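# Cap the marker and leave it on the desk

## Task

Press the cap fully onto the marker so it clicks home, then set the capped marker down on the desk, open the gripper and pull away. The result only counts if the marker stays capped and resting on the desk without the robot holding it. The robot must not topple or finish leaning.

## Robot and tools

Robot: a wheeled base that can drive straight and turn in place but cannot slide sideways. A lifting column carries two six-joint arms (left and right), each with a parallel gripper, plus a tilting head. The shoulders sit at S = 0.90 m + column_m above the floor. Folded, the robot measures 0.73 m long, 0.62 m wide and S + 0.43 m tall, and its front is 0.40 m ahead of the column.

Frames: the base frame has its origin on the floor under the column, midway between the drive wheels; x forward, y left, z up. left_hand and right_hand are reported in this frame as the point where the fingers meet (the tips reach 8 mm further). A hand's z axis is the finger direction (quat_wxyz maps (0,0,1) onto it); its y axis runs along the opening. Odometry is the base frame as it was at scene start; base_odometry counts wheel turns only, so slip shows as travel. Heading runs -3.142 to 3.142, left positive.

Tools:
- execute_actions(actions, cameras): actions is a list holding one action or none (empty list = just report state and images). An action may contain "base", "joints" and optionally "speeds"; its motions begin together. "base" holds exactly one key: translate_m (a relative straight drive in metres from where the base last measured itself, forward positive, -3 to 3) or rotate_rad (a relative turn in place, counter-clockwise from above positive, -3.2 to 3.2). "joints" is one object for both arms, keyed by joint name, each value an absolute target: column_m 0 to 0.8 m; head_tilt_rad -0.61 to 1.308 (0 about level, positive looks down); left_joint1_rad..left_joint6_rad and right_joint1_rad..right_joint6_rad in radians with ranges joint1 -2.879..2.879, joint2 0..3.141, joint3 0..3.019, joint4 -1.692..1.57, joint5 -1.57..1.57 (positive swings the hand to the robot's right), joint6 -2.094..2.094 (positive rolls clockwise viewed from behind); left_gripper_m and right_gripper_m 0 (closed) to 0.093 m fingertip gap. "speeds" can cap translate_m at 0.05-0.8 m/s or rotate_rad at 0.1-1 rad/s for that action; it does not slow arms. Base moves needing over 8.667 s, unknown keys or out-of-range values get the whole call refused. Joints omitted may still push toward older targets. cameras: any of cam_head_left, cam_head_right, cam_left_wrist, cam_right_wrist, nav_camera, or "all"; omitted/null means all, [] none. No action exceeds 15 s.
- wait(seconds 0-10): commands nothing, returns state and images.
- zoom_image(camera, region [x0,y0,x1,y1] pixels, origin top-left, max 504x504) on the latest full image.
- read_manual(section "licences"): licence text only.
- finished_scene(scene): ends the scene irreversibly after the last command is held; the goal must already be met. A stop in one call cancels the reply's later action, wait and finished_scene calls.

Arm geometry (typical): with joint1 at -1.57 (left) or 1.57 (right) and joints 5, 6 at 0, the arm lies in a vertical plane straight ahead, 0.23 m off the centre line. Let a = j2 - 0.35, b = 1.05 + j2 - j3, c = b - j4 (c = 1.57 means fingers straight down). Hand reach ahead = 0.12 + 0.39 sin a + 0.38 cos b + 0.25 cos c; height = S + 0.39 cos a - 0.38 sin b - 0.25 sin c. Example: j2, j3, j4 = 0.93, 0.78, 0.14 gives 0.60 m ahead, 0.25 m below S. Real hands usually land up to 5 cm lower and nearer the column (more with loads); trust the reported hand pose (1-3 cm accuracy). Reach is about 1 m from the shoulder. Below 0.4 m height the housing blocks hands closer than 0.45 m ahead. Small changes (under about 0.03 rad, 0.08 for joints 2-3) may not move a joint at all; for gentle contact step about 0.05 rad per call from your last target.

Gripper: fingers 7 cm long; outer span is 1 cm over the reading at the tips, 5 cm at the base; body 10 x 7 cm; wrist camera sticks out 11 cm on one side. To grip, command a gap smaller than the object; "off_target" is then expected. A reading 0.002 m or more above target means something is held. Light items (under 0.2 kg) may be held with fingers fairly flat.

Result lines: base_status and joint_status tell how each commanded motion ended: done, off_target (resting away, may still push), contact_stop (column or base hit something; old target dropped), time_out, not_followed (safety check withheld arm targets, with a cause: line). on_its_own describes uncommanded behaviour; "held at" is a target, not a position. turned_by_wheels vs turned_by_imu differing noticeably means collision or slip. base_tilt gives forward/right lean in degrees (about 1 degree fixed bias). motor_effort lists left_wheel and right_wheel as percent, bracket = peak. wheel_motors_off = 1 after overload. Motor temperatures lists each arm's joints; MOTOR HOT warns from 85 °C; at 100 °C the arm drops (OVER-TEMPERATURE FAULT).

Cautions: a blocked arm keeps pressing and heats up; relieve it by sending its current reported joint positions as targets. Lowering the column stops when a hand touches down, and afterward it must rise 0.2 m before it will descend again. A stalled base needs a 0.05 m backoff before retrying. Hard base pushes for about 3 s cut the wheel motors for 2 s. Never let the arms strike or press each other; to escape a withheld command, move the offending joints back at least 0.05 rad. Avoid dropping the marker or cap, knocking things off the desk, and ramming the desk.

Each tool is called after "Request:" by a JSON object that holds its "api" and its "payload".

## Session

Request:
{"api": "execute_actions", "payload": {"actions": []}}

Scene clock: 0.00 s.
Motor temperatures (°C, as the motors report them): left_arm=[23 25 23 23 23 22] | right_arm=[22 22 24 25 24 23]
base_odometry: x=+0.000 y=+0.000 heading=+0.000 (m, m, rad; odometry frame)
turned_by_wheels: +0.000 (rad since the last result)
turned_by_imu: +0.000 (rad since the last result)
base_tilt: forward=-0.1 right=-0.5 (deg)
base_status: not commanded
joint_positions: column_m=+0.553 head_tilt_rad=+0.865 left_joint1_rad=-1.551 left_joint2_rad=+0.869 left_joint3_rad=+0.359 left_joint4_rad=-0.970 left_joint5_rad=-0.054 left_joint6_rad=+0.063 left_gripper_m=+0.095 right_joint1_rad=+1.539 right_joint2_rad=+0.840 right_joint3_rad=+0.396 right_joint4_rad=-0.899 right_joint5_rad=+0.026 right_joint6_rad=-0.070 right_gripper_m=+0.094
joint_status: not commanded
wheel_motors_off: 0
motor_effort: left_wheel=+1 right_wheel=+7 (%)
left_hand: x=+0.1202 y=+0.2375 z=+1.2659 quat_wxyz=(+0.461, -0.032, -0.887, -0.015) (m; base frame)
right_hand: x=+0.1568 y=-0.2370 z=+1.2462 quat_wxyz=(+0.399, +0.024, -0.917, +0.008) (m; base frame)
pictures: cam_head_left, cam_head_right, cam_left_wrist, cam_right_wrist, nav_camera
Images, in order (width x height): cam_head_left 896x504, cam_head_right 896x504, cam_left_wrist 616x616, cam_right_wrist 616x616, nav_camera 896x504.

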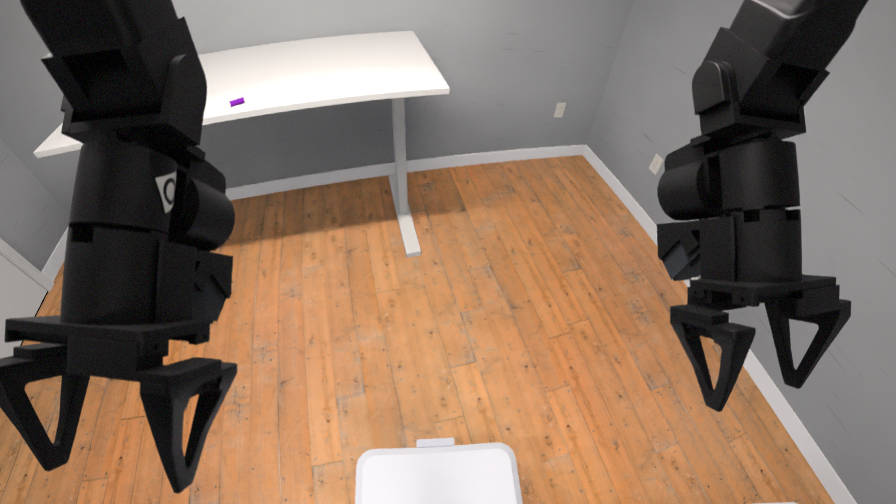

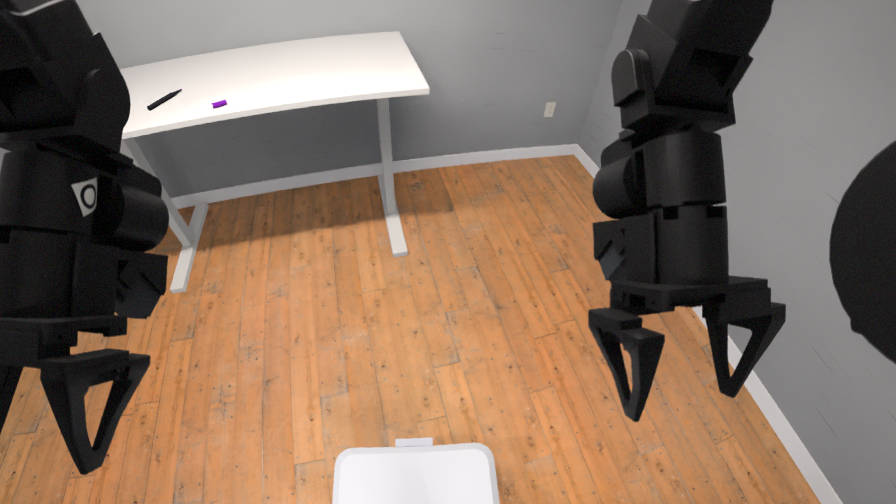

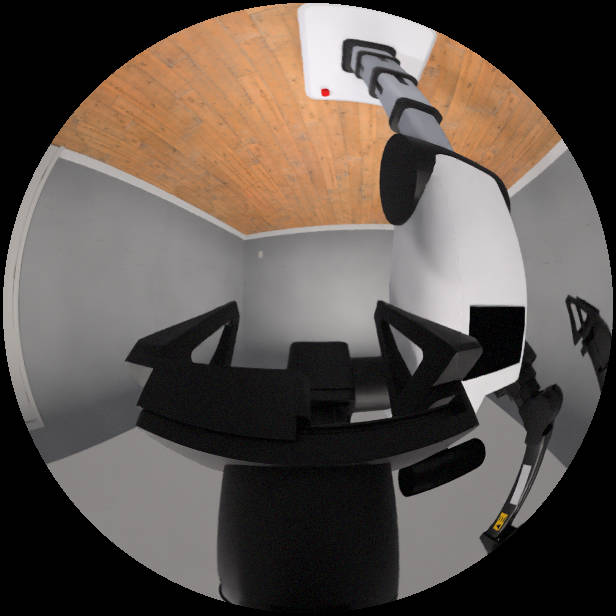

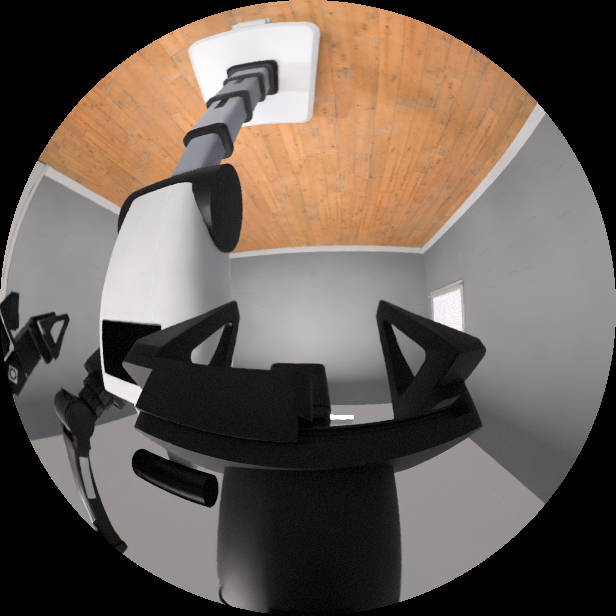

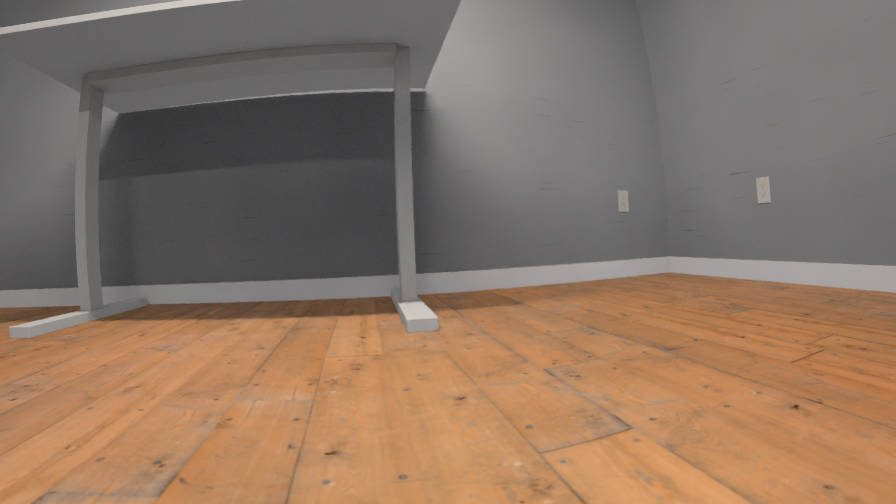

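Request:
{"api": "execute_actions", "payload": {"actions": [{"base":{"rotate_rad":0.85},"joints":{"column_m":0.3}}], "cameras": []}}

Request:
{"api": "execute_actions", "payload": {"actions": [{"base":{"translate_m":0.9}}], "cameras": []}}

Request:
{"api": "execute_actions", "payload": {"actions": [{"base":{"rotate_rad":-0.63},"joints":{"head_tilt_rad":0.7}}], "cameras": ["cam_head_left","cam_head_right","nav_camera"]}}

Scene clock: 9.10 s.
Motor temperatures (°C, as the motors report them): left_arm=[23 25 23 23 23 22] | right_arm=[22 23 24 25 24 23]
base_odometry: x=+0.000 y=+0.000 heading=+0.849 (m, m, rad; odometry frame)
turned_by_wheels: +0.849 (rad since the last result)
turned_by_imu: +0.856 (rad since the last result)
base_tilt: forward=-0.1 right=-0.4 (deg)
base_status: done
joint_positions: column_m=+0.300 head_tilt_rad=+0.865 left_joint1_rad=-1.551 left_joint2_rad=+0.869 left_joint3_rad=+0.359 left_joint4_rad=-0.970 left_joint5_rad=-0.054 left_joint6_rad=+0.063 left_gripper_m=+0.095 right_joint1_rad=+1.539 right_joint2_rad=+0.840 right_joint3_rad=+0.396 right_joint4_rad=-0.899 right_joint5_rad=+0.026 right_joint6_rad=-0.070 right_gripper_m=+0.094
joint_status: all done
wheel_motors_off: 0
motor_effort: left_wheel=-4(29) right_wheel=+7(47) (%)
left_hand: x=+0.1202 y=+0.2375 z=+1.0126 quat_wxyz=(+0.461, -0.032, -0.887, -0.015) (m; base frame)
right_hand: x=+0.1568 y=-0.2370 z=+0.9929 quat_wxyz=(+0.399, +0.024, -0.917, +0.008) (m; base frame)
pictures: none
No camera images: the call's "cameras" was empty. Leave "cameras" out to get every camera's image.

Scene clock: 12.30 s.
Motor temperatures (°C, as the motors report them): left_arm=[23 25 23 23 23 22] | right_arm=[22 23 24 25 24 23]
base_odometry: x=+0.594 y=+0.676 heading=+0.849 (m, m, rad; odometry frame)
turned_by_wheels: +0.000 (rad since the last result)
turned_by_imu: +0.001 (rad since the last result)
base_tilt: forward=-0.1 right=-0.5 (deg)
base_status: done
joint_positions: column_m=+0.300 head_tilt_rad=+0.865 left_joint1_rad=-1.551 left_joint2_rad=+0.869 left_joint3_rad=+0.360 left_joint4_rad=-0.970 left_joint5_rad=-0.054 left_joint6_rad=+0.063 left_gripper_m=+0.095 right_joint1_rad=+1.539 right_joint2_rad=+0.840 right_joint3_rad=+0.398 right_joint4_rad=-0.899 right_joint5_rad=+0.026 right_joint6_rad=-0.070 right_gripper_m=+0.094
joint_status: not commanded
wheel_motors_off: 0
motor_effort: left_wheel=+0(36) right_wheel=+1(56) (%)
left_hand: x=+0.1210 y=+0.2375 z=+1.0123 quat_wxyz=(+0.461, -0.032, -0.887, -0.015) (m; base frame)
right_hand: x=+0.1579 y=-0.2370 z=+0.9926 quat_wxyz=(+0.398, +0.024, -0.917, +0.008) (m; base frame)
pictures: none
No camera images: the call's "cameras" was empty. Leave "cameras" out to get every camera's image.

Scene clock: 14.20 s.
Motor temperatures (°C, as the motors report them): left_arm=[23 25 23 23 23 22] | right_arm=[22 23 24 25 24 23]
base_odometry: x=+0.594 y=+0.676 heading=+0.220 (m, m, rad; odometry frame)
turned_by_wheels: -0.629 (rad since the last result)
turned_by_imu: -0.632 (rad since the last result)
base_tilt: forward=-0.1 right=-0.5 (deg)
base_status: done
joint_positions: column_m=+0.300 head_tilt_rad=+0.717 left_joint1_rad=-1.551 left_joint2_rad=+0.869 left_joint3_rad=+0.360 left_joint4_rad=-0.970 left_joint5_rad=-0.054 left_joint6_rad=+0.063 left_gripper_m=+0.095 right_joint1_rad=+1.539 right_joint2_rad=+0.840 right_joint3_rad=+0.398 right_joint4_rad=-0.899 right_joint5_rad=+0.026 right_joint6_rad=-0.070 right_gripper_m=+0.094
joint_status: all done
wheel_motors_off: 0
motor_effort: left_wheel=+2(30) right_wheel=-3(46) (%)
left_hand: x=+0.1210 y=+0.2375 z=+1.0123 quat_wxyz=(+0.461, -0.032, -0.887, -0.015) (m; base frame)
right_hand: x=+0.1579 y=-0.2370 z=+0.9926 quat_wxyz=(+0.398, +0.024, -0.917, +0.008) (m; base frame)
pictures: cam_head_left, cam_head_right, nav_camera
Images, in order (width x height): cam_head_left 896x504, cam_head_right 896x504, nav_camera 896x504.

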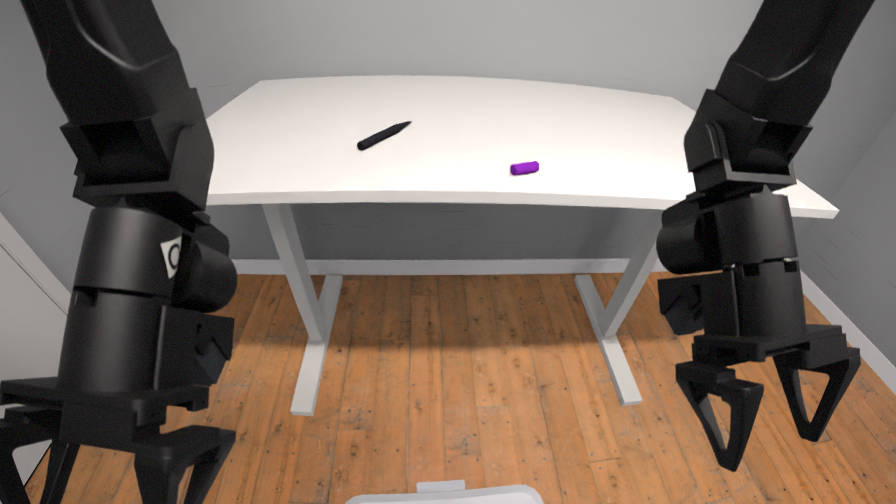

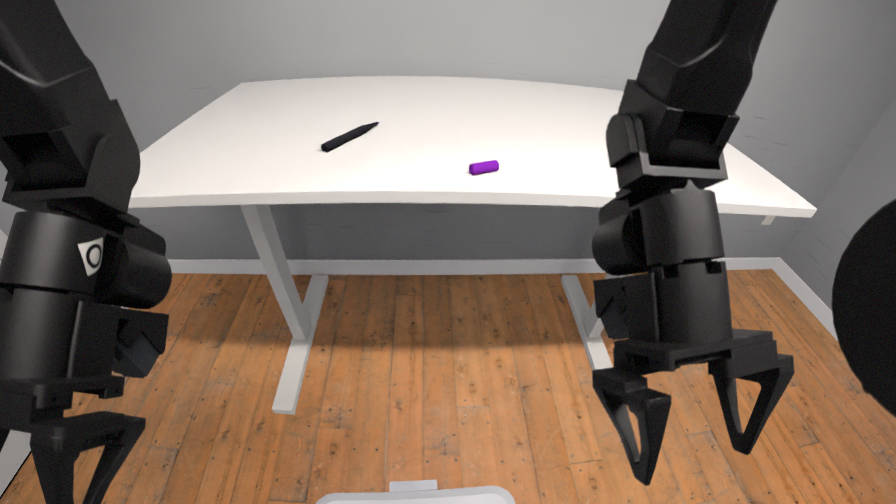

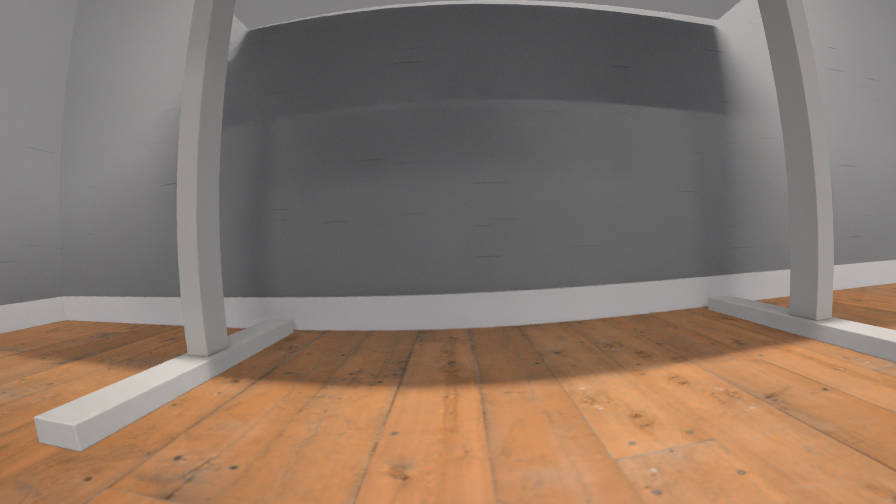

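Request:
{"api": "zoom_image", "payload": {"camera": "cam_head_left", "region": [330, 90, 570, 210]}}

Region (330, 90, 570, 210) of cam_head_left's 896x504 image, scaled by 2.100, with more detail than that image has.

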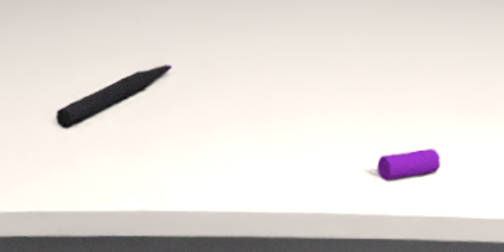

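Request:
{"api": "execute_actions", "payload": {"actions": [{"joints":{"column_m":0.5,"head_tilt_rad":0.9,"left_joint1_rad":-1.57,"left_joint2_rad":1.19,"left_joint3_rad":1.05,"left_joint4_rad":-0.38,"left_joint5_rad":0,"left_joint6_rad":0,"right_joint1_rad":1.57,"right_joint2_rad":1.19,"right_joint3_rad":1.05,"right_joint4_rad":-0.38,"right_joint5_rad":0,"right_joint6_rad":0}}], "cameras": ["cam_head_left","cam_head_right"]}}

Request:
{"api": "execute_actions", "payload": {"actions": [{"base":{"translate_m":0.15}}]}}

Scene clock: 21.57 s.
Motor temperatures (°C, as the motors report them): left_arm=[23 25 23 23 23 22] | right_arm=[22 23 24 25 24 23]
base_odometry: x=+0.594 y=+0.676 heading=+0.220 (m, m, rad; odometry frame)
turned_by_wheels: +0.000 (rad since the last result)
turned_by_imu: +0.002 (rad since the last result)
base_tilt: forward=-0.2 right=-0.5 (deg)
base_status: not commanded
joint_positions: column_m=+0.500 head_tilt_rad=+0.901 left_joint1_rad=-1.560 left_joint2_rad=+1.194 left_joint3_rad=+1.052 left_joint4_rad=-0.378 left_joint5_rad=-0.002 left_joint6_rad=+0.007 left_gripper_m=+0.095 right_joint1_rad=+1.568 right_joint2_rad=+1.183 right_joint3_rad=+1.049 right_joint4_rad=-0.384 right_joint5_rad=+0.002 right_joint6_rad=-0.007 right_gripper_m=+0.094
joint_status: all done
wheel_motors_off: 0
motor_effort: left_wheel=+8(8) right_wheel=-8(9) (%)
left_hand: x=+0.5554 y=+0.2310 z=+1.0564 quat_wxyz=(-0.002, -0.001, -1.000, -0.006) (m; base frame)
right_hand: x=+0.5557 y=-0.2275 z=+1.0604 quat_wxyz=(-0.003, +0.003, -1.000, +0.002) (m; base frame)
pictures: cam_head_left, cam_head_right
Images, in order (width x height): cam_head_left 896x504, cam_head_right 896x504.

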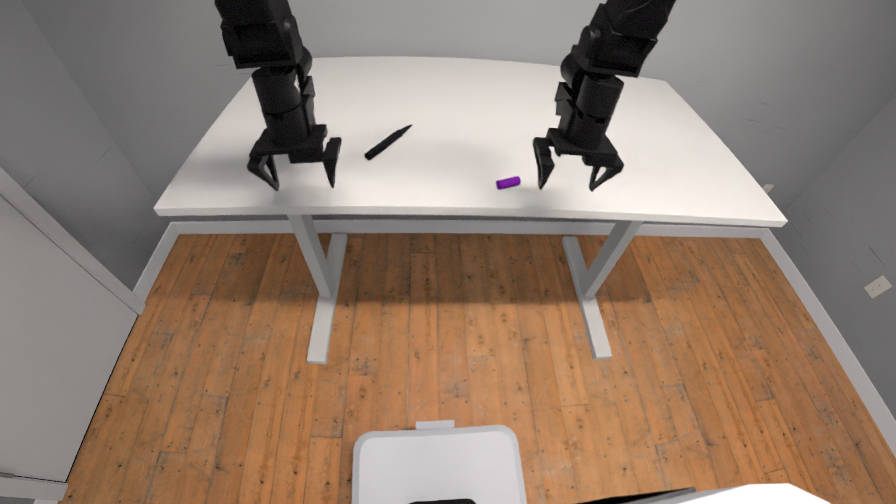

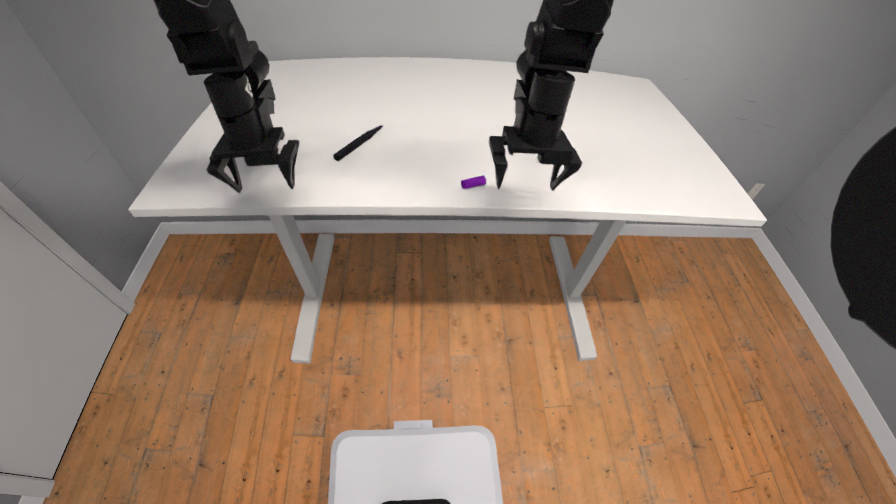

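Scene clock: 23.30 s.
Motor temperatures (°C, as the motors report them): left_arm=[23 25 23 23 23 22] | right_arm=[22 23 24 25 24 23]
base_odometry: x=+0.741 y=+0.709 heading=+0.220 (m, m, rad; odometry frame)
turned_by_wheels: -0.001 (rad since the last result)
turned_by_imu: +0.000 (rad since the last result)
base_tilt: forward=-0.1 right=-0.5 (deg)
base_status: done
joint_positions: column_m=+0.500 head_tilt_rad=+0.902 left_joint1_rad=-1.560 left_joint2_rad=+1.194 left_joint3_rad=+1.049 left_joint4_rad=-0.378 left_joint5_rad=-0.002 left_joint6_rad=+0.007 left_gripper_m=+0.095 right_joint1_rad=+1.568 right_joint2_rad=+1.183 right_joint3_rad=+1.047 right_joint4_rad=-0.384 right_joint5_rad=+0.002 right_joint6_rad=-0.007 right_gripper_m=+0.094
joint_status: not commanded
wheel_motors_off: 0
motor_effort: left_wheel=+0(46) right_wheel=+2(44) (%)
left_hand: x=+0.5536 y=+0.2310 z=+1.0560 quat_wxyz=(+0.000, -0.001, -1.000, -0.006) (m; base frame)
right_hand: x=+0.5546 y=-0.2275 z=+1.0601 quat_wxyz=(-0.002, +0.003, -1.000, +0.002) (m; base frame)
pictures: cam_head_left, cam_head_right, cam_left_wrist, cam_right_wrist, nav_camera
Images, in order (width x height): cam_head_left 896x504, cam_head_right 896x504, cam_left_wrist 616x616, cam_right_wrist 616x616, nav_camera 896x504.

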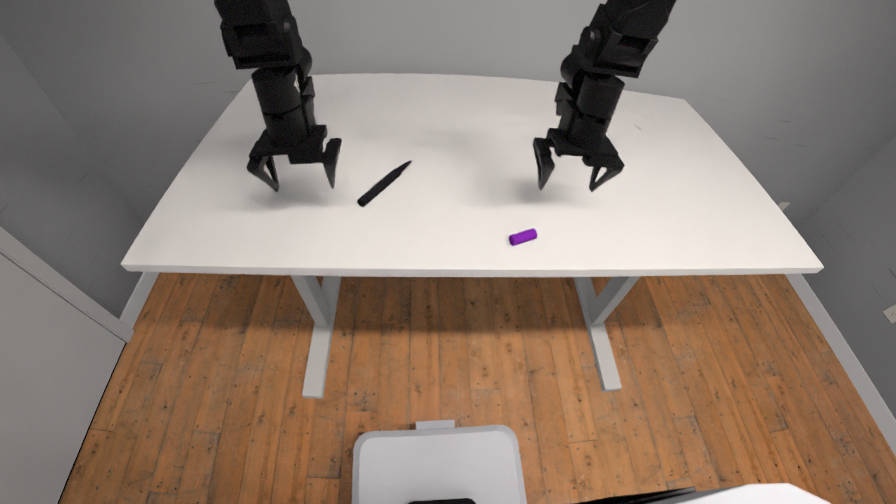

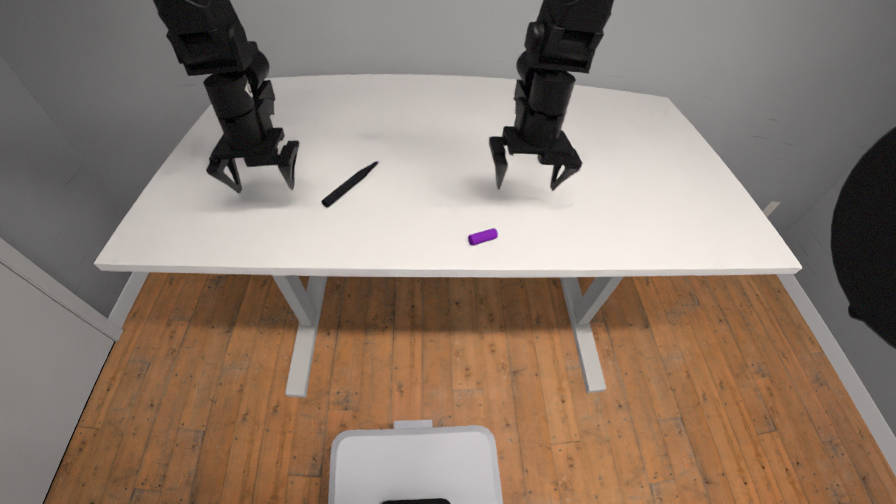

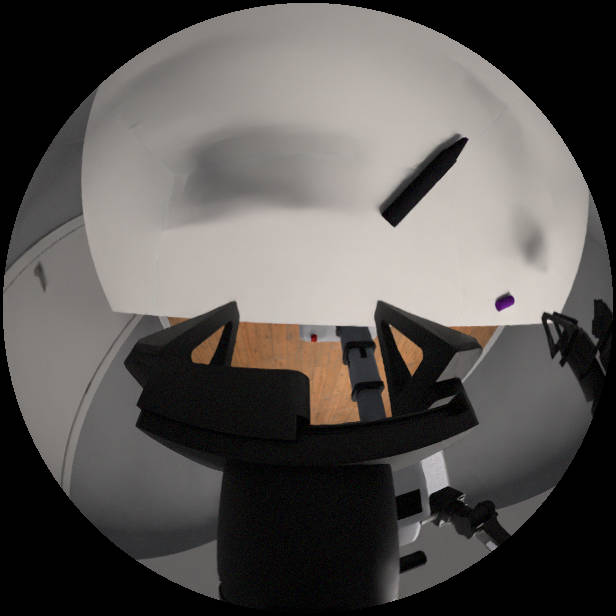

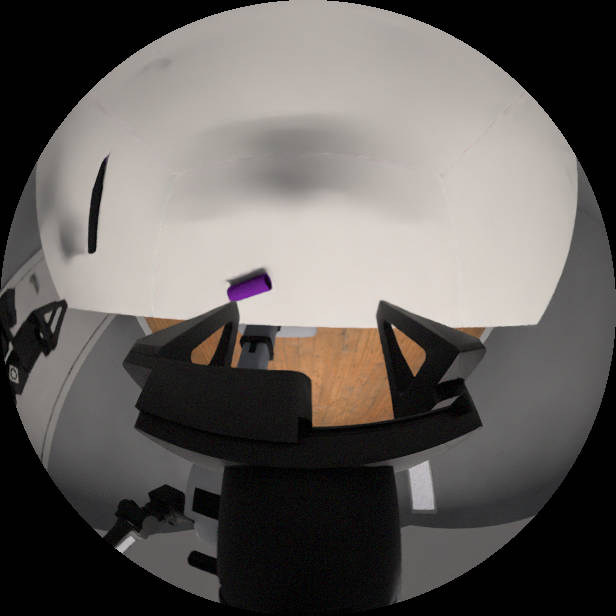

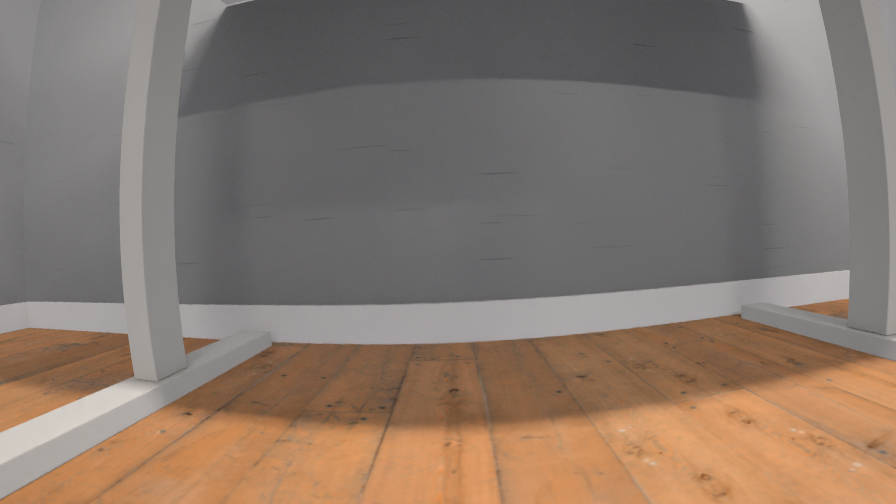

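Request:
{"api": "execute_actions", "payload": {"actions": [{"joints":{"column_m":0.55,"left_joint1_rad":-1.714,"left_joint2_rad":1.60,"left_joint3_rad":1.589,"left_joint4_rad":-0.514,"left_joint5_rad":-0.125,"left_joint6_rad":0.47,"left_gripper_m":0.06,"right_joint1_rad":1.775,"right_joint2_rad":1.502,"right_joint3_rad":1.191,"right_joint4_rad":-0.22,"right_joint5_rad":0.177,"right_joint6_rad":1.27,"right_gripper_m":0.06}}], "cameras": ["cam_head_left","cam_left_wrist","cam_right_wrist"]}}

Scene clock: 41.13 s.
Motor temperatures (°C, as the motors report them): left_arm=[23 26 24 23 23 22] | right_arm=[22 24 24 25 24 23]
base_odometry: x=+0.741 y=+0.709 heading=+0.220 (m, m, rad; odometry frame)
turned_by_wheels: +0.000 (rad since the last result)
turned_by_imu: +0.001 (rad since the last result)
base_tilt: forward=-0.2 right=-0.5 (deg)
base_status: not commanded
joint_positions: column_m=+0.550 head_tilt_rad=+0.902 left_joint1_rad=-1.725 left_joint2_rad=+1.604 left_joint3_rad=+1.577 left_joint4_rad=-0.508 left_joint5_rad=-0.122 left_joint6_rad=+0.463 left_gripper_m=+0.060 right_joint1_rad=+1.780 right_joint2_rad=+1.517 right_joint3_rad=+1.182 right_joint4_rad=-0.218 right_joint5_rad=+0.175 right_joint6_rad=+1.261 right_gripper_m=+0.060
joint_status: all done
wheel_motors_off: 0
motor_effort: left_wheel=-1(1) right_wheel=+1(5) (%)
left_hand: x=+0.6667 y=+0.1387 z=+0.9944 quat_wxyz=(+0.002, -0.267, -0.964, +0.006) (m; base frame)
right_hand: x=+0.5386 y=-0.1221 z=+0.9901 quat_wxyz=(+0.010, -0.544, -0.839, +0.004) (m; base frame)
pictures: cam_head_left, cam_left_wrist, cam_right_wrist
Images, in order (width x height): cam_head_left 896x504, cam_left_wrist 616x616, cam_right_wrist 616x616.

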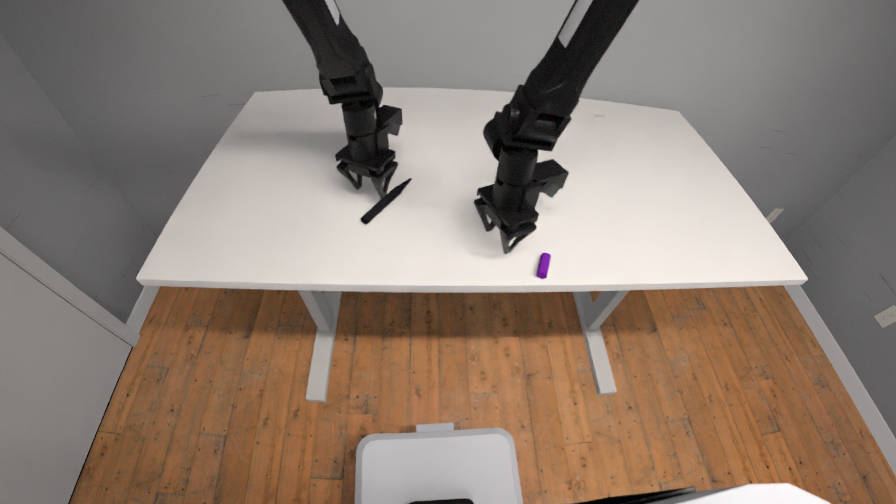

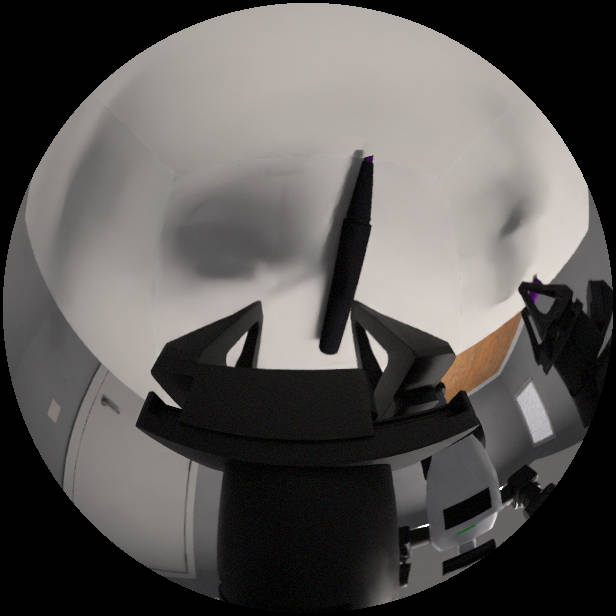

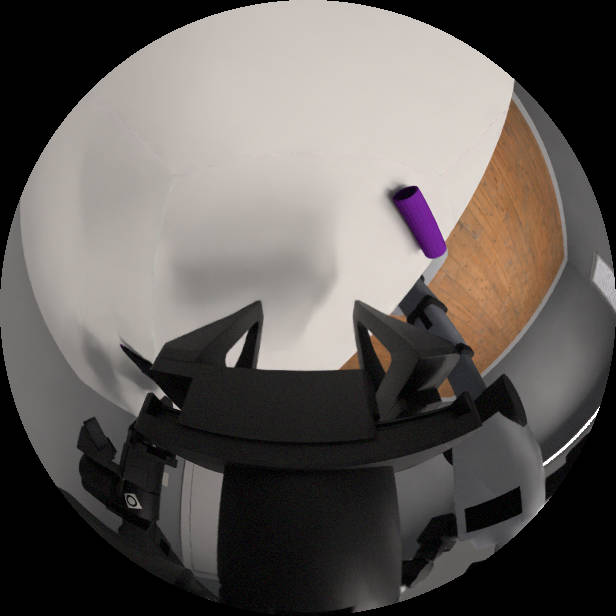

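Request:
{"api": "zoom_image", "payload": {"camera": "cam_right_wrist", "region": [350, 150, 490, 290]}}

Request:
{"api": "zoom_image", "payload": {"camera": "cam_head_left", "region": [320, 130, 600, 300]}}

Region (350, 150, 490, 290) of cam_right_wrist's 616x616 image, scaled by 3.600, with more detail than that image has.

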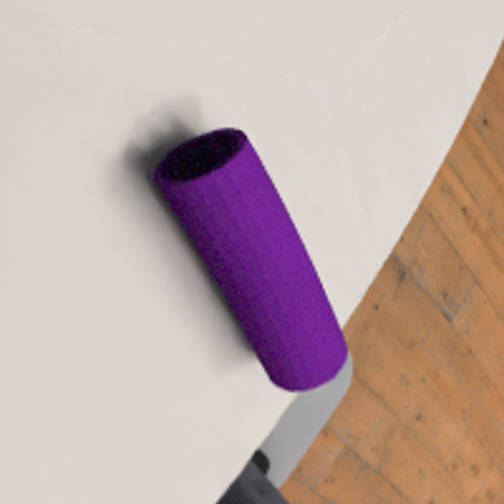

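Region (320, 130, 600, 300) of cam_head_left's 896x504 image, scaled by 1.800, with more detail than that image has; it fills the top 306 rows of this view, and the rest is white.

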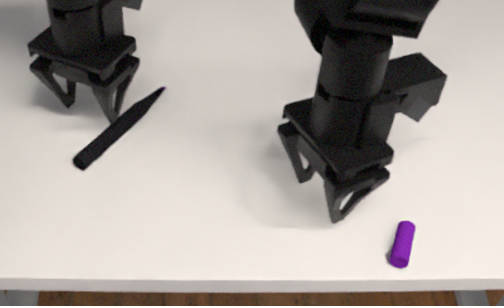

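Request:
{"api": "execute_actions", "payload": {"actions": [{"joints":{"column_m":0.6,"head_tilt_rad":1.0}}], "cameras": []}}

Request:
{"api": "execute_actions", "payload": {"actions": [{"joints":{"left_joint1_rad":-1.748,"left_joint2_rad":1.638,"left_joint3_rad":1.581,"left_joint4_rad":-0.47,"left_joint5_rad":-0.154,"left_joint6_rad":0.63,"right_joint1_rad":1.693,"right_joint2_rad":1.505,"right_joint3_rad":1.063,"right_joint4_rad":-0.08,"right_joint5_rad":0.106,"right_joint6_rad":0.23}}], "cameras": ["cam_head_left","cam_left_wrist","cam_right_wrist"]}}

Scene clock: 49.07 s.
Motor temperatures (°C, as the motors report them): left_arm=[23 27 24 23 23 22] | right_arm=[22 24 24 25 24 23]
base_odometry: x=+0.741 y=+0.709 heading=+0.220 (m, m, rad; odometry frame)
turned_by_wheels: +0.000 (rad since the last result)
turned_by_imu: +0.002 (rad since the last result)
base_tilt: forward=-0.2 right=-0.5 (deg)
base_status: not commanded
joint_positions: column_m=+0.600 head_tilt_rad=+1.000 left_joint1_rad=-1.725 left_joint2_rad=+1.604 left_joint3_rad=+1.577 left_joint4_rad=-0.508 left_joint5_rad=-0.122 left_joint6_rad=+0.463 left_gripper_m=+0.060 right_joint1_rad=+1.780 right_joint2_rad=+1.517 right_joint3_rad=+1.182 right_joint4_rad=-0.218 right_joint5_rad=+0.175 right_joint6_rad=+1.261 right_gripper_m=+0.060
joint_status: all done
wheel_motors_off: 0
motor_effort: left_wheel=-1(1) right_wheel=+1(3) (%)
left_hand: x=+0.6667 y=+0.1387 z=+1.0444 quat_wxyz=(+0.002, -0.267, -0.964, +0.006) (m; base frame)
right_hand: x=+0.5386 y=-0.1221 z=+1.0401 quat_wxyz=(+0.010, -0.544, -0.839, +0.004) (m; base frame)
pictures: none
No camera images: the call's "cameras" was empty. Leave "cameras" out to get every camera's image.

Scene clock: 50.53 s.
Motor temperatures (°C, as the motors report them): left_arm=[23 27 24 23 23 22] | right_arm=[22 24 24 25 24 23]
base_odometry: x=+0.741 y=+0.709 heading=+0.220 (m, m, rad; odometry frame)
turned_by_wheels: +0.000 (rad since the last result)
turned_by_imu: +0.000 (rad since the last result)
base_tilt: forward=-0.2 right=-0.5 (deg)
base_status: not commanded
joint_positions: column_m=+0.600 head_tilt_rad=+1.000 left_joint1_rad=-1.737 left_joint2_rad=+1.618 left_joint3_rad=+1.577 left_joint4_rad=-0.478 left_joint5_rad=-0.152 left_joint6_rad=+0.622 left_gripper_m=+0.060 right_joint1_rad=+1.687 right_joint2_rad=+1.516 right_joint3_rad=+1.057 right_joint4_rad=-0.090 right_joint5_rad=+0.108 right_joint6_rad=+0.239 right_gripper_m=+0.060
joint_status: all done
wheel_motors_off: 0
motor_effort: left_wheel=-1(2) right_wheel=+2(2) (%)
left_hand: x=+0.6673 y=+0.1343 z=+1.0378 quat_wxyz=(-0.004, -0.345, -0.939, -0.006) (m; base frame)
right_hand: x=+0.4956 y=-0.1722 z=+1.0280 quat_wxyz=(+0.010, -0.089, -0.996, +0.006) (m; base frame)
pictures: cam_head_left, cam_left_wrist, cam_right_wrist
Images, in order (width x height): cam_head_left 896x504, cam_left_wrist 616x616, cam_right_wrist 616x616.

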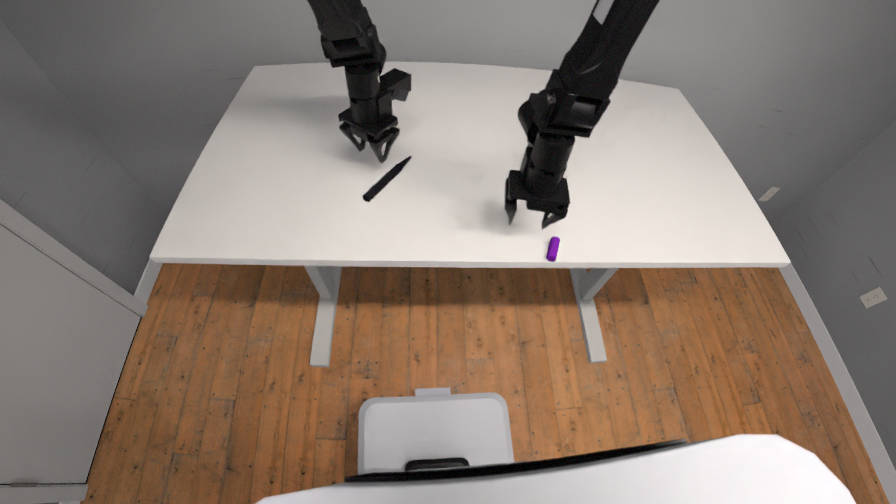

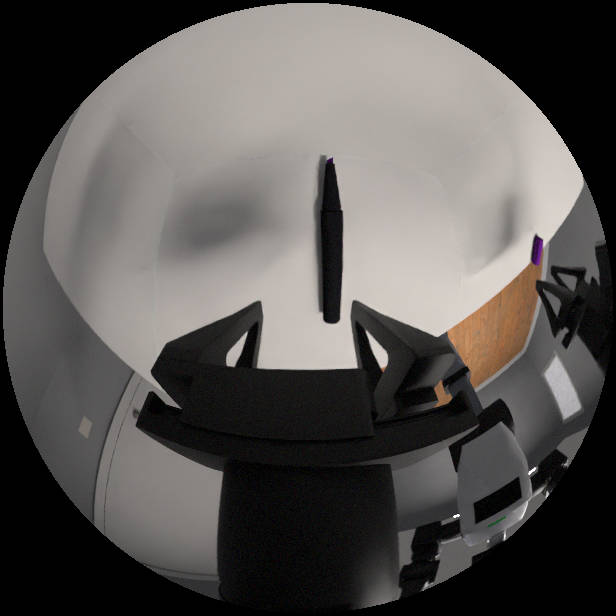

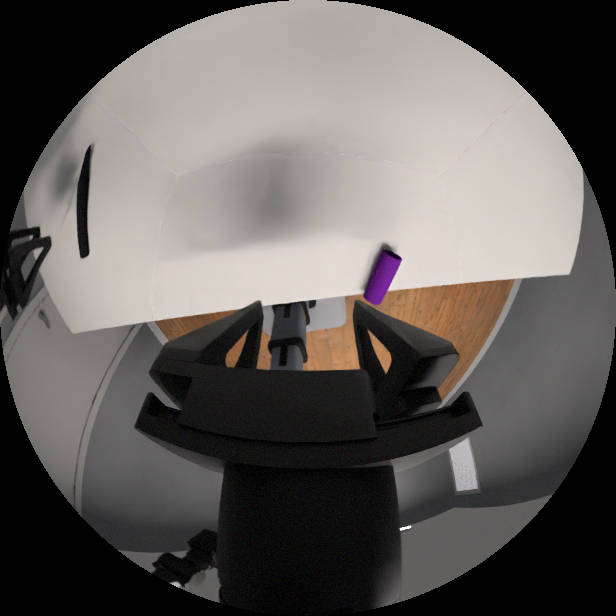

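Request:
{"api": "execute_actions", "payload": {"actions": [{"joints":{"left_joint1_rad":-1.78,"left_joint3_rad":1.55,"left_joint4_rad":-0.485,"left_joint5_rad":-0.175,"left_joint6_rad":0.62,"right_joint1_rad":1.57,"right_joint2_rad":1.445,"right_joint3_rad":0.958,"right_joint4_rad":-0.011,"right_joint5_rad":0.0,"right_joint6_rad":0.33}}], "cameras": ["cam_left_wrist","cam_right_wrist"]}}

Scene clock: 55.03 s.
Motor temperatures (°C, as the motors report them): left_arm=[23 27 24 23 23 22] | right_arm=[22 24 24 25 24 23]
base_odometry: x=+0.741 y=+0.709 heading=+0.219 (m, m, rad; odometry frame)
turned_by_wheels: +0.000 (rad since the last result)
turned_by_imu: +0.001 (rad since the last result)
base_tilt: forward=-0.2 right=-0.4 (deg)
base_status: not commanded
joint_positions: column_m=+0.600 head_tilt_rad=+1.000 left_joint1_rad=-1.776 left_joint2_rad=+1.623 left_joint3_rad=+1.550 left_joint4_rad=-0.478 left_joint5_rad=-0.173 left_joint6_rad=+0.619 left_gripper_m=+0.060 right_joint1_rad=+1.566 right_joint2_rad=+1.455 right_joint3_rad=+0.957 right_joint4_rad=-0.019 right_joint5_rad=+0.003 right_joint6_rad=+0.322 right_gripper_m=+0.060
joint_status: all done
wheel_motors_off: 0
motor_effort: left_wheel=-1(1) right_wheel=+2(3) (%)
left_hand: x=+0.6473 y=+0.1115 z=+1.0340 quat_wxyz=(+0.008, -0.355, -0.935, +0.004) (m; base frame)
right_hand: x=+0.4792 y=-0.2289 z=+1.0457 quat_wxyz=(-0.003, -0.162, -0.987, +0.003) (m; base frame)
pictures: cam_left_wrist, cam_right_wrist
Images, in order (width x height): cam_left_wrist 616x616, cam_right_wrist 616x616.

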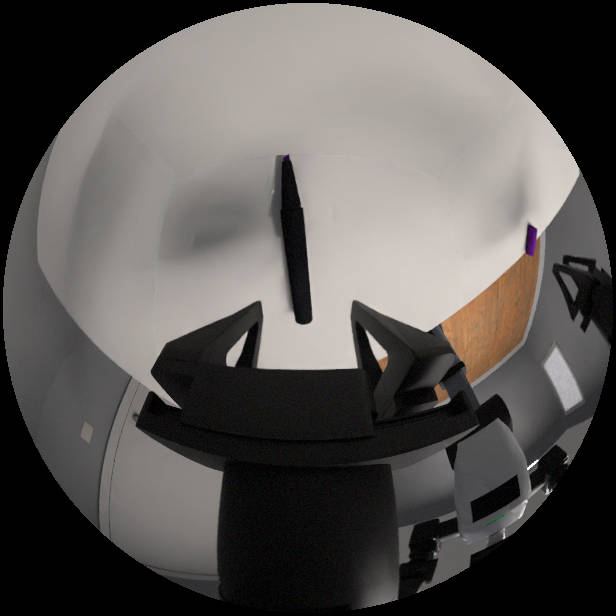

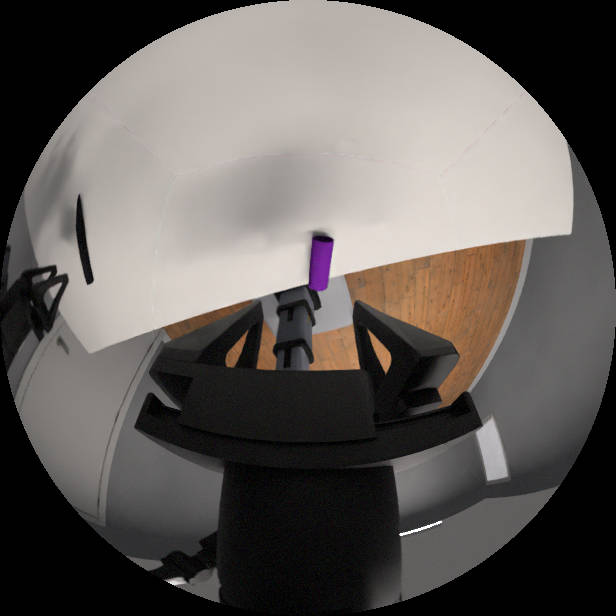

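Request:
{"api": "execute_actions", "payload": {"actions": [{"joints":{"column_m":0.565,"right_joint2_rad":1.50,"right_joint4_rad":0.03,"left_joint1_rad":-1.745,"left_joint5_rad":-0.16}}], "cameras": ["cam_left_wrist","cam_right_wrist"]}}

Scene clock: 57.10 s.
Motor temperatures (°C, as the motors report them): left_arm=[23 27 24 23 23 22] | right_arm=[22 24 24 25 24 23]
base_odometry: x=+0.741 y=+0.709 heading=+0.219 (m, m, rad; odometry frame)
turned_by_wheels: +0.000 (rad since the last result)
turned_by_imu: +0.001 (rad since the last result)
base_tilt: forward=-0.1 right=-0.5 (deg)
base_status: not commanded
joint_positions: column_m=+0.565 head_tilt_rad=+1.000 left_joint1_rad=-1.755 left_joint2_rad=+1.623 left_joint3_rad=+1.550 left_joint4_rad=-0.478 left_joint5_rad=-0.162 left_joint6_rad=+0.619 left_gripper_m=+0.060 right_joint1_rad=+1.566 right_joint2_rad=+1.480 right_joint3_rad=+0.958 right_joint4_rad=+0.023 right_joint5_rad=+0.003 right_joint6_rad=+0.322 right_gripper_m=+0.060
joint_status: all done
wheel_motors_off: 0
motor_effort: left_wheel=-1(2) right_wheel=+0(4) (%)
left_hand: x=+0.6480 y=+0.1242 z=+0.9969 quat_wxyz=(+0.010, -0.350, -0.937, +0.001) (m; base frame)
right_hand: x=+0.4794 y=-0.2290 z=+1.0024 quat_wxyz=(-0.013, -0.162, -0.987, +0.001) (m; base frame)
pictures: cam_left_wrist, cam_right_wrist
Images, in order (width x height): cam_left_wrist 616x616, cam_right_wrist 616x616.

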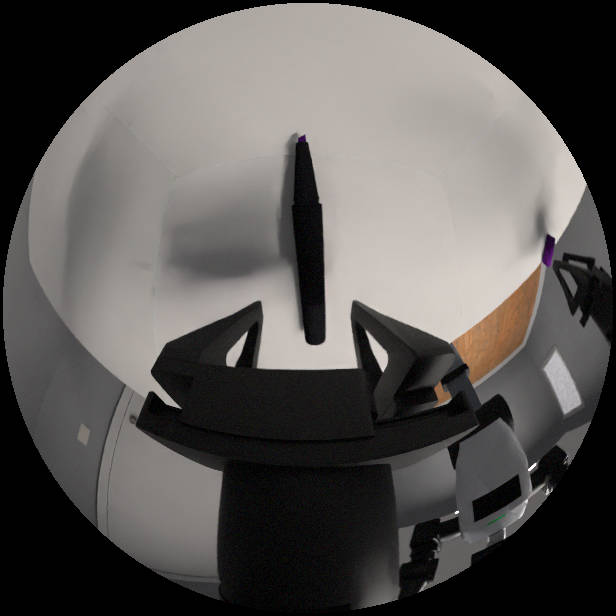

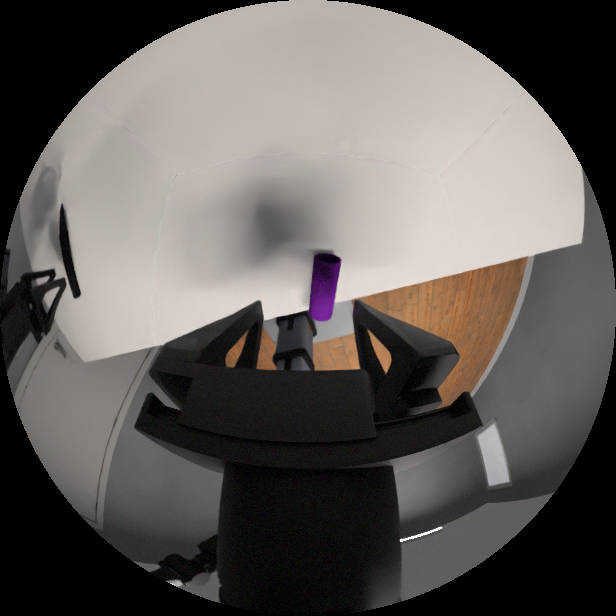

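Request:
{"api": "execute_actions", "payload": {"actions": [{"joints":{"column_m":0.543,"left_joint6_rad":0.56,"right_joint6_rad":0.37,"right_joint2_rad":1.515}}], "cameras": ["cam_left_wrist","cam_right_wrist","cam_head_left"]}}

Scene clock: 58.97 s.
Motor temperatures (°C, as the motors report them): left_arm=[23 27 24 23 23 22] | right_arm=[22 24 24 25 24 23]
base_odometry: x=+0.741 y=+0.709 heading=+0.219 (m, m, rad; odometry frame)
turned_by_wheels: +0.000 (rad since the last result)
turned_by_imu: +0.001 (rad since the last result)
base_tilt: forward=-0.2 right=-0.5 (deg)
base_status: not commanded
joint_positions: column_m=+0.543 head_tilt_rad=+1.000 left_joint1_rad=-1.755 left_joint2_rad=+1.624 left_joint3_rad=+1.550 left_joint4_rad=-0.478 left_joint5_rad=-0.162 left_joint6_rad=+0.567 left_gripper_m=+0.060 right_joint1_rad=+1.566 right_joint2_rad=+1.495 right_joint3_rad=+0.958 right_joint4_rad=+0.023 right_joint5_rad=+0.003 right_joint6_rad=+0.361 right_gripper_m=+0.060
joint_status: all done
wheel_motors_off: 0
motor_effort: left_wheel=-2(2) right_wheel=+2(2) (%)
left_hand: x=+0.6478 y=+0.1242 z=+0.9747 quat_wxyz=(+0.010, -0.325, -0.946, +0.001) (m; base frame)
right_hand: x=+0.4721 y=-0.2290 z=+0.9749 quat_wxyz=(-0.005, -0.181, -0.984, +0.003) (m; base frame)
pictures: cam_head_left, cam_left_wrist, cam_right_wrist
Images, in order (width x height): cam_head_left 896x504, cam_left_wrist 616x616, cam_right_wrist 616x616.

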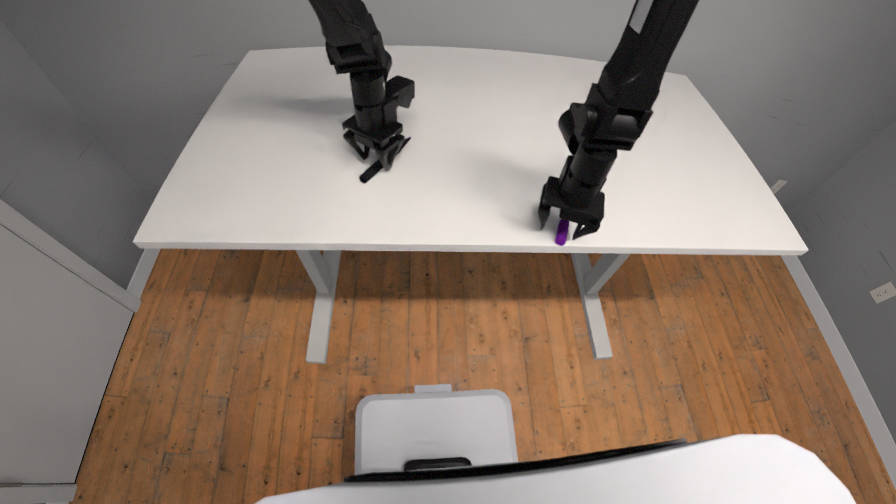

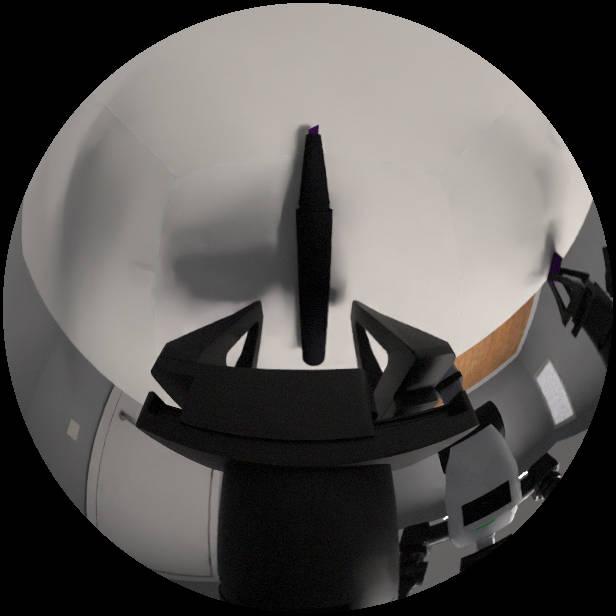

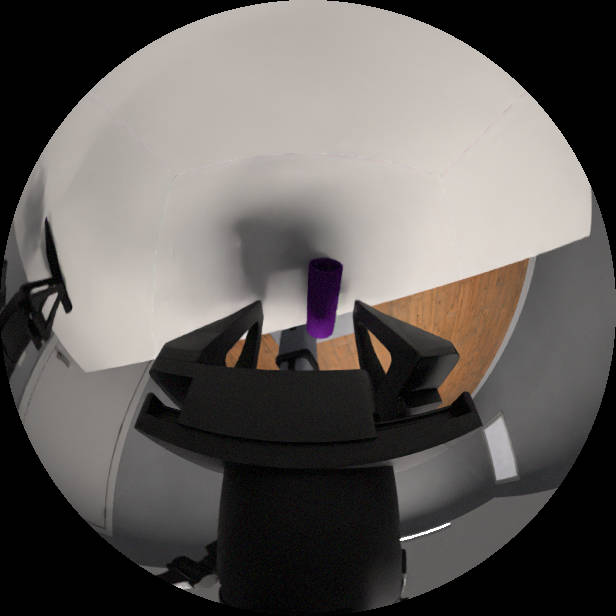

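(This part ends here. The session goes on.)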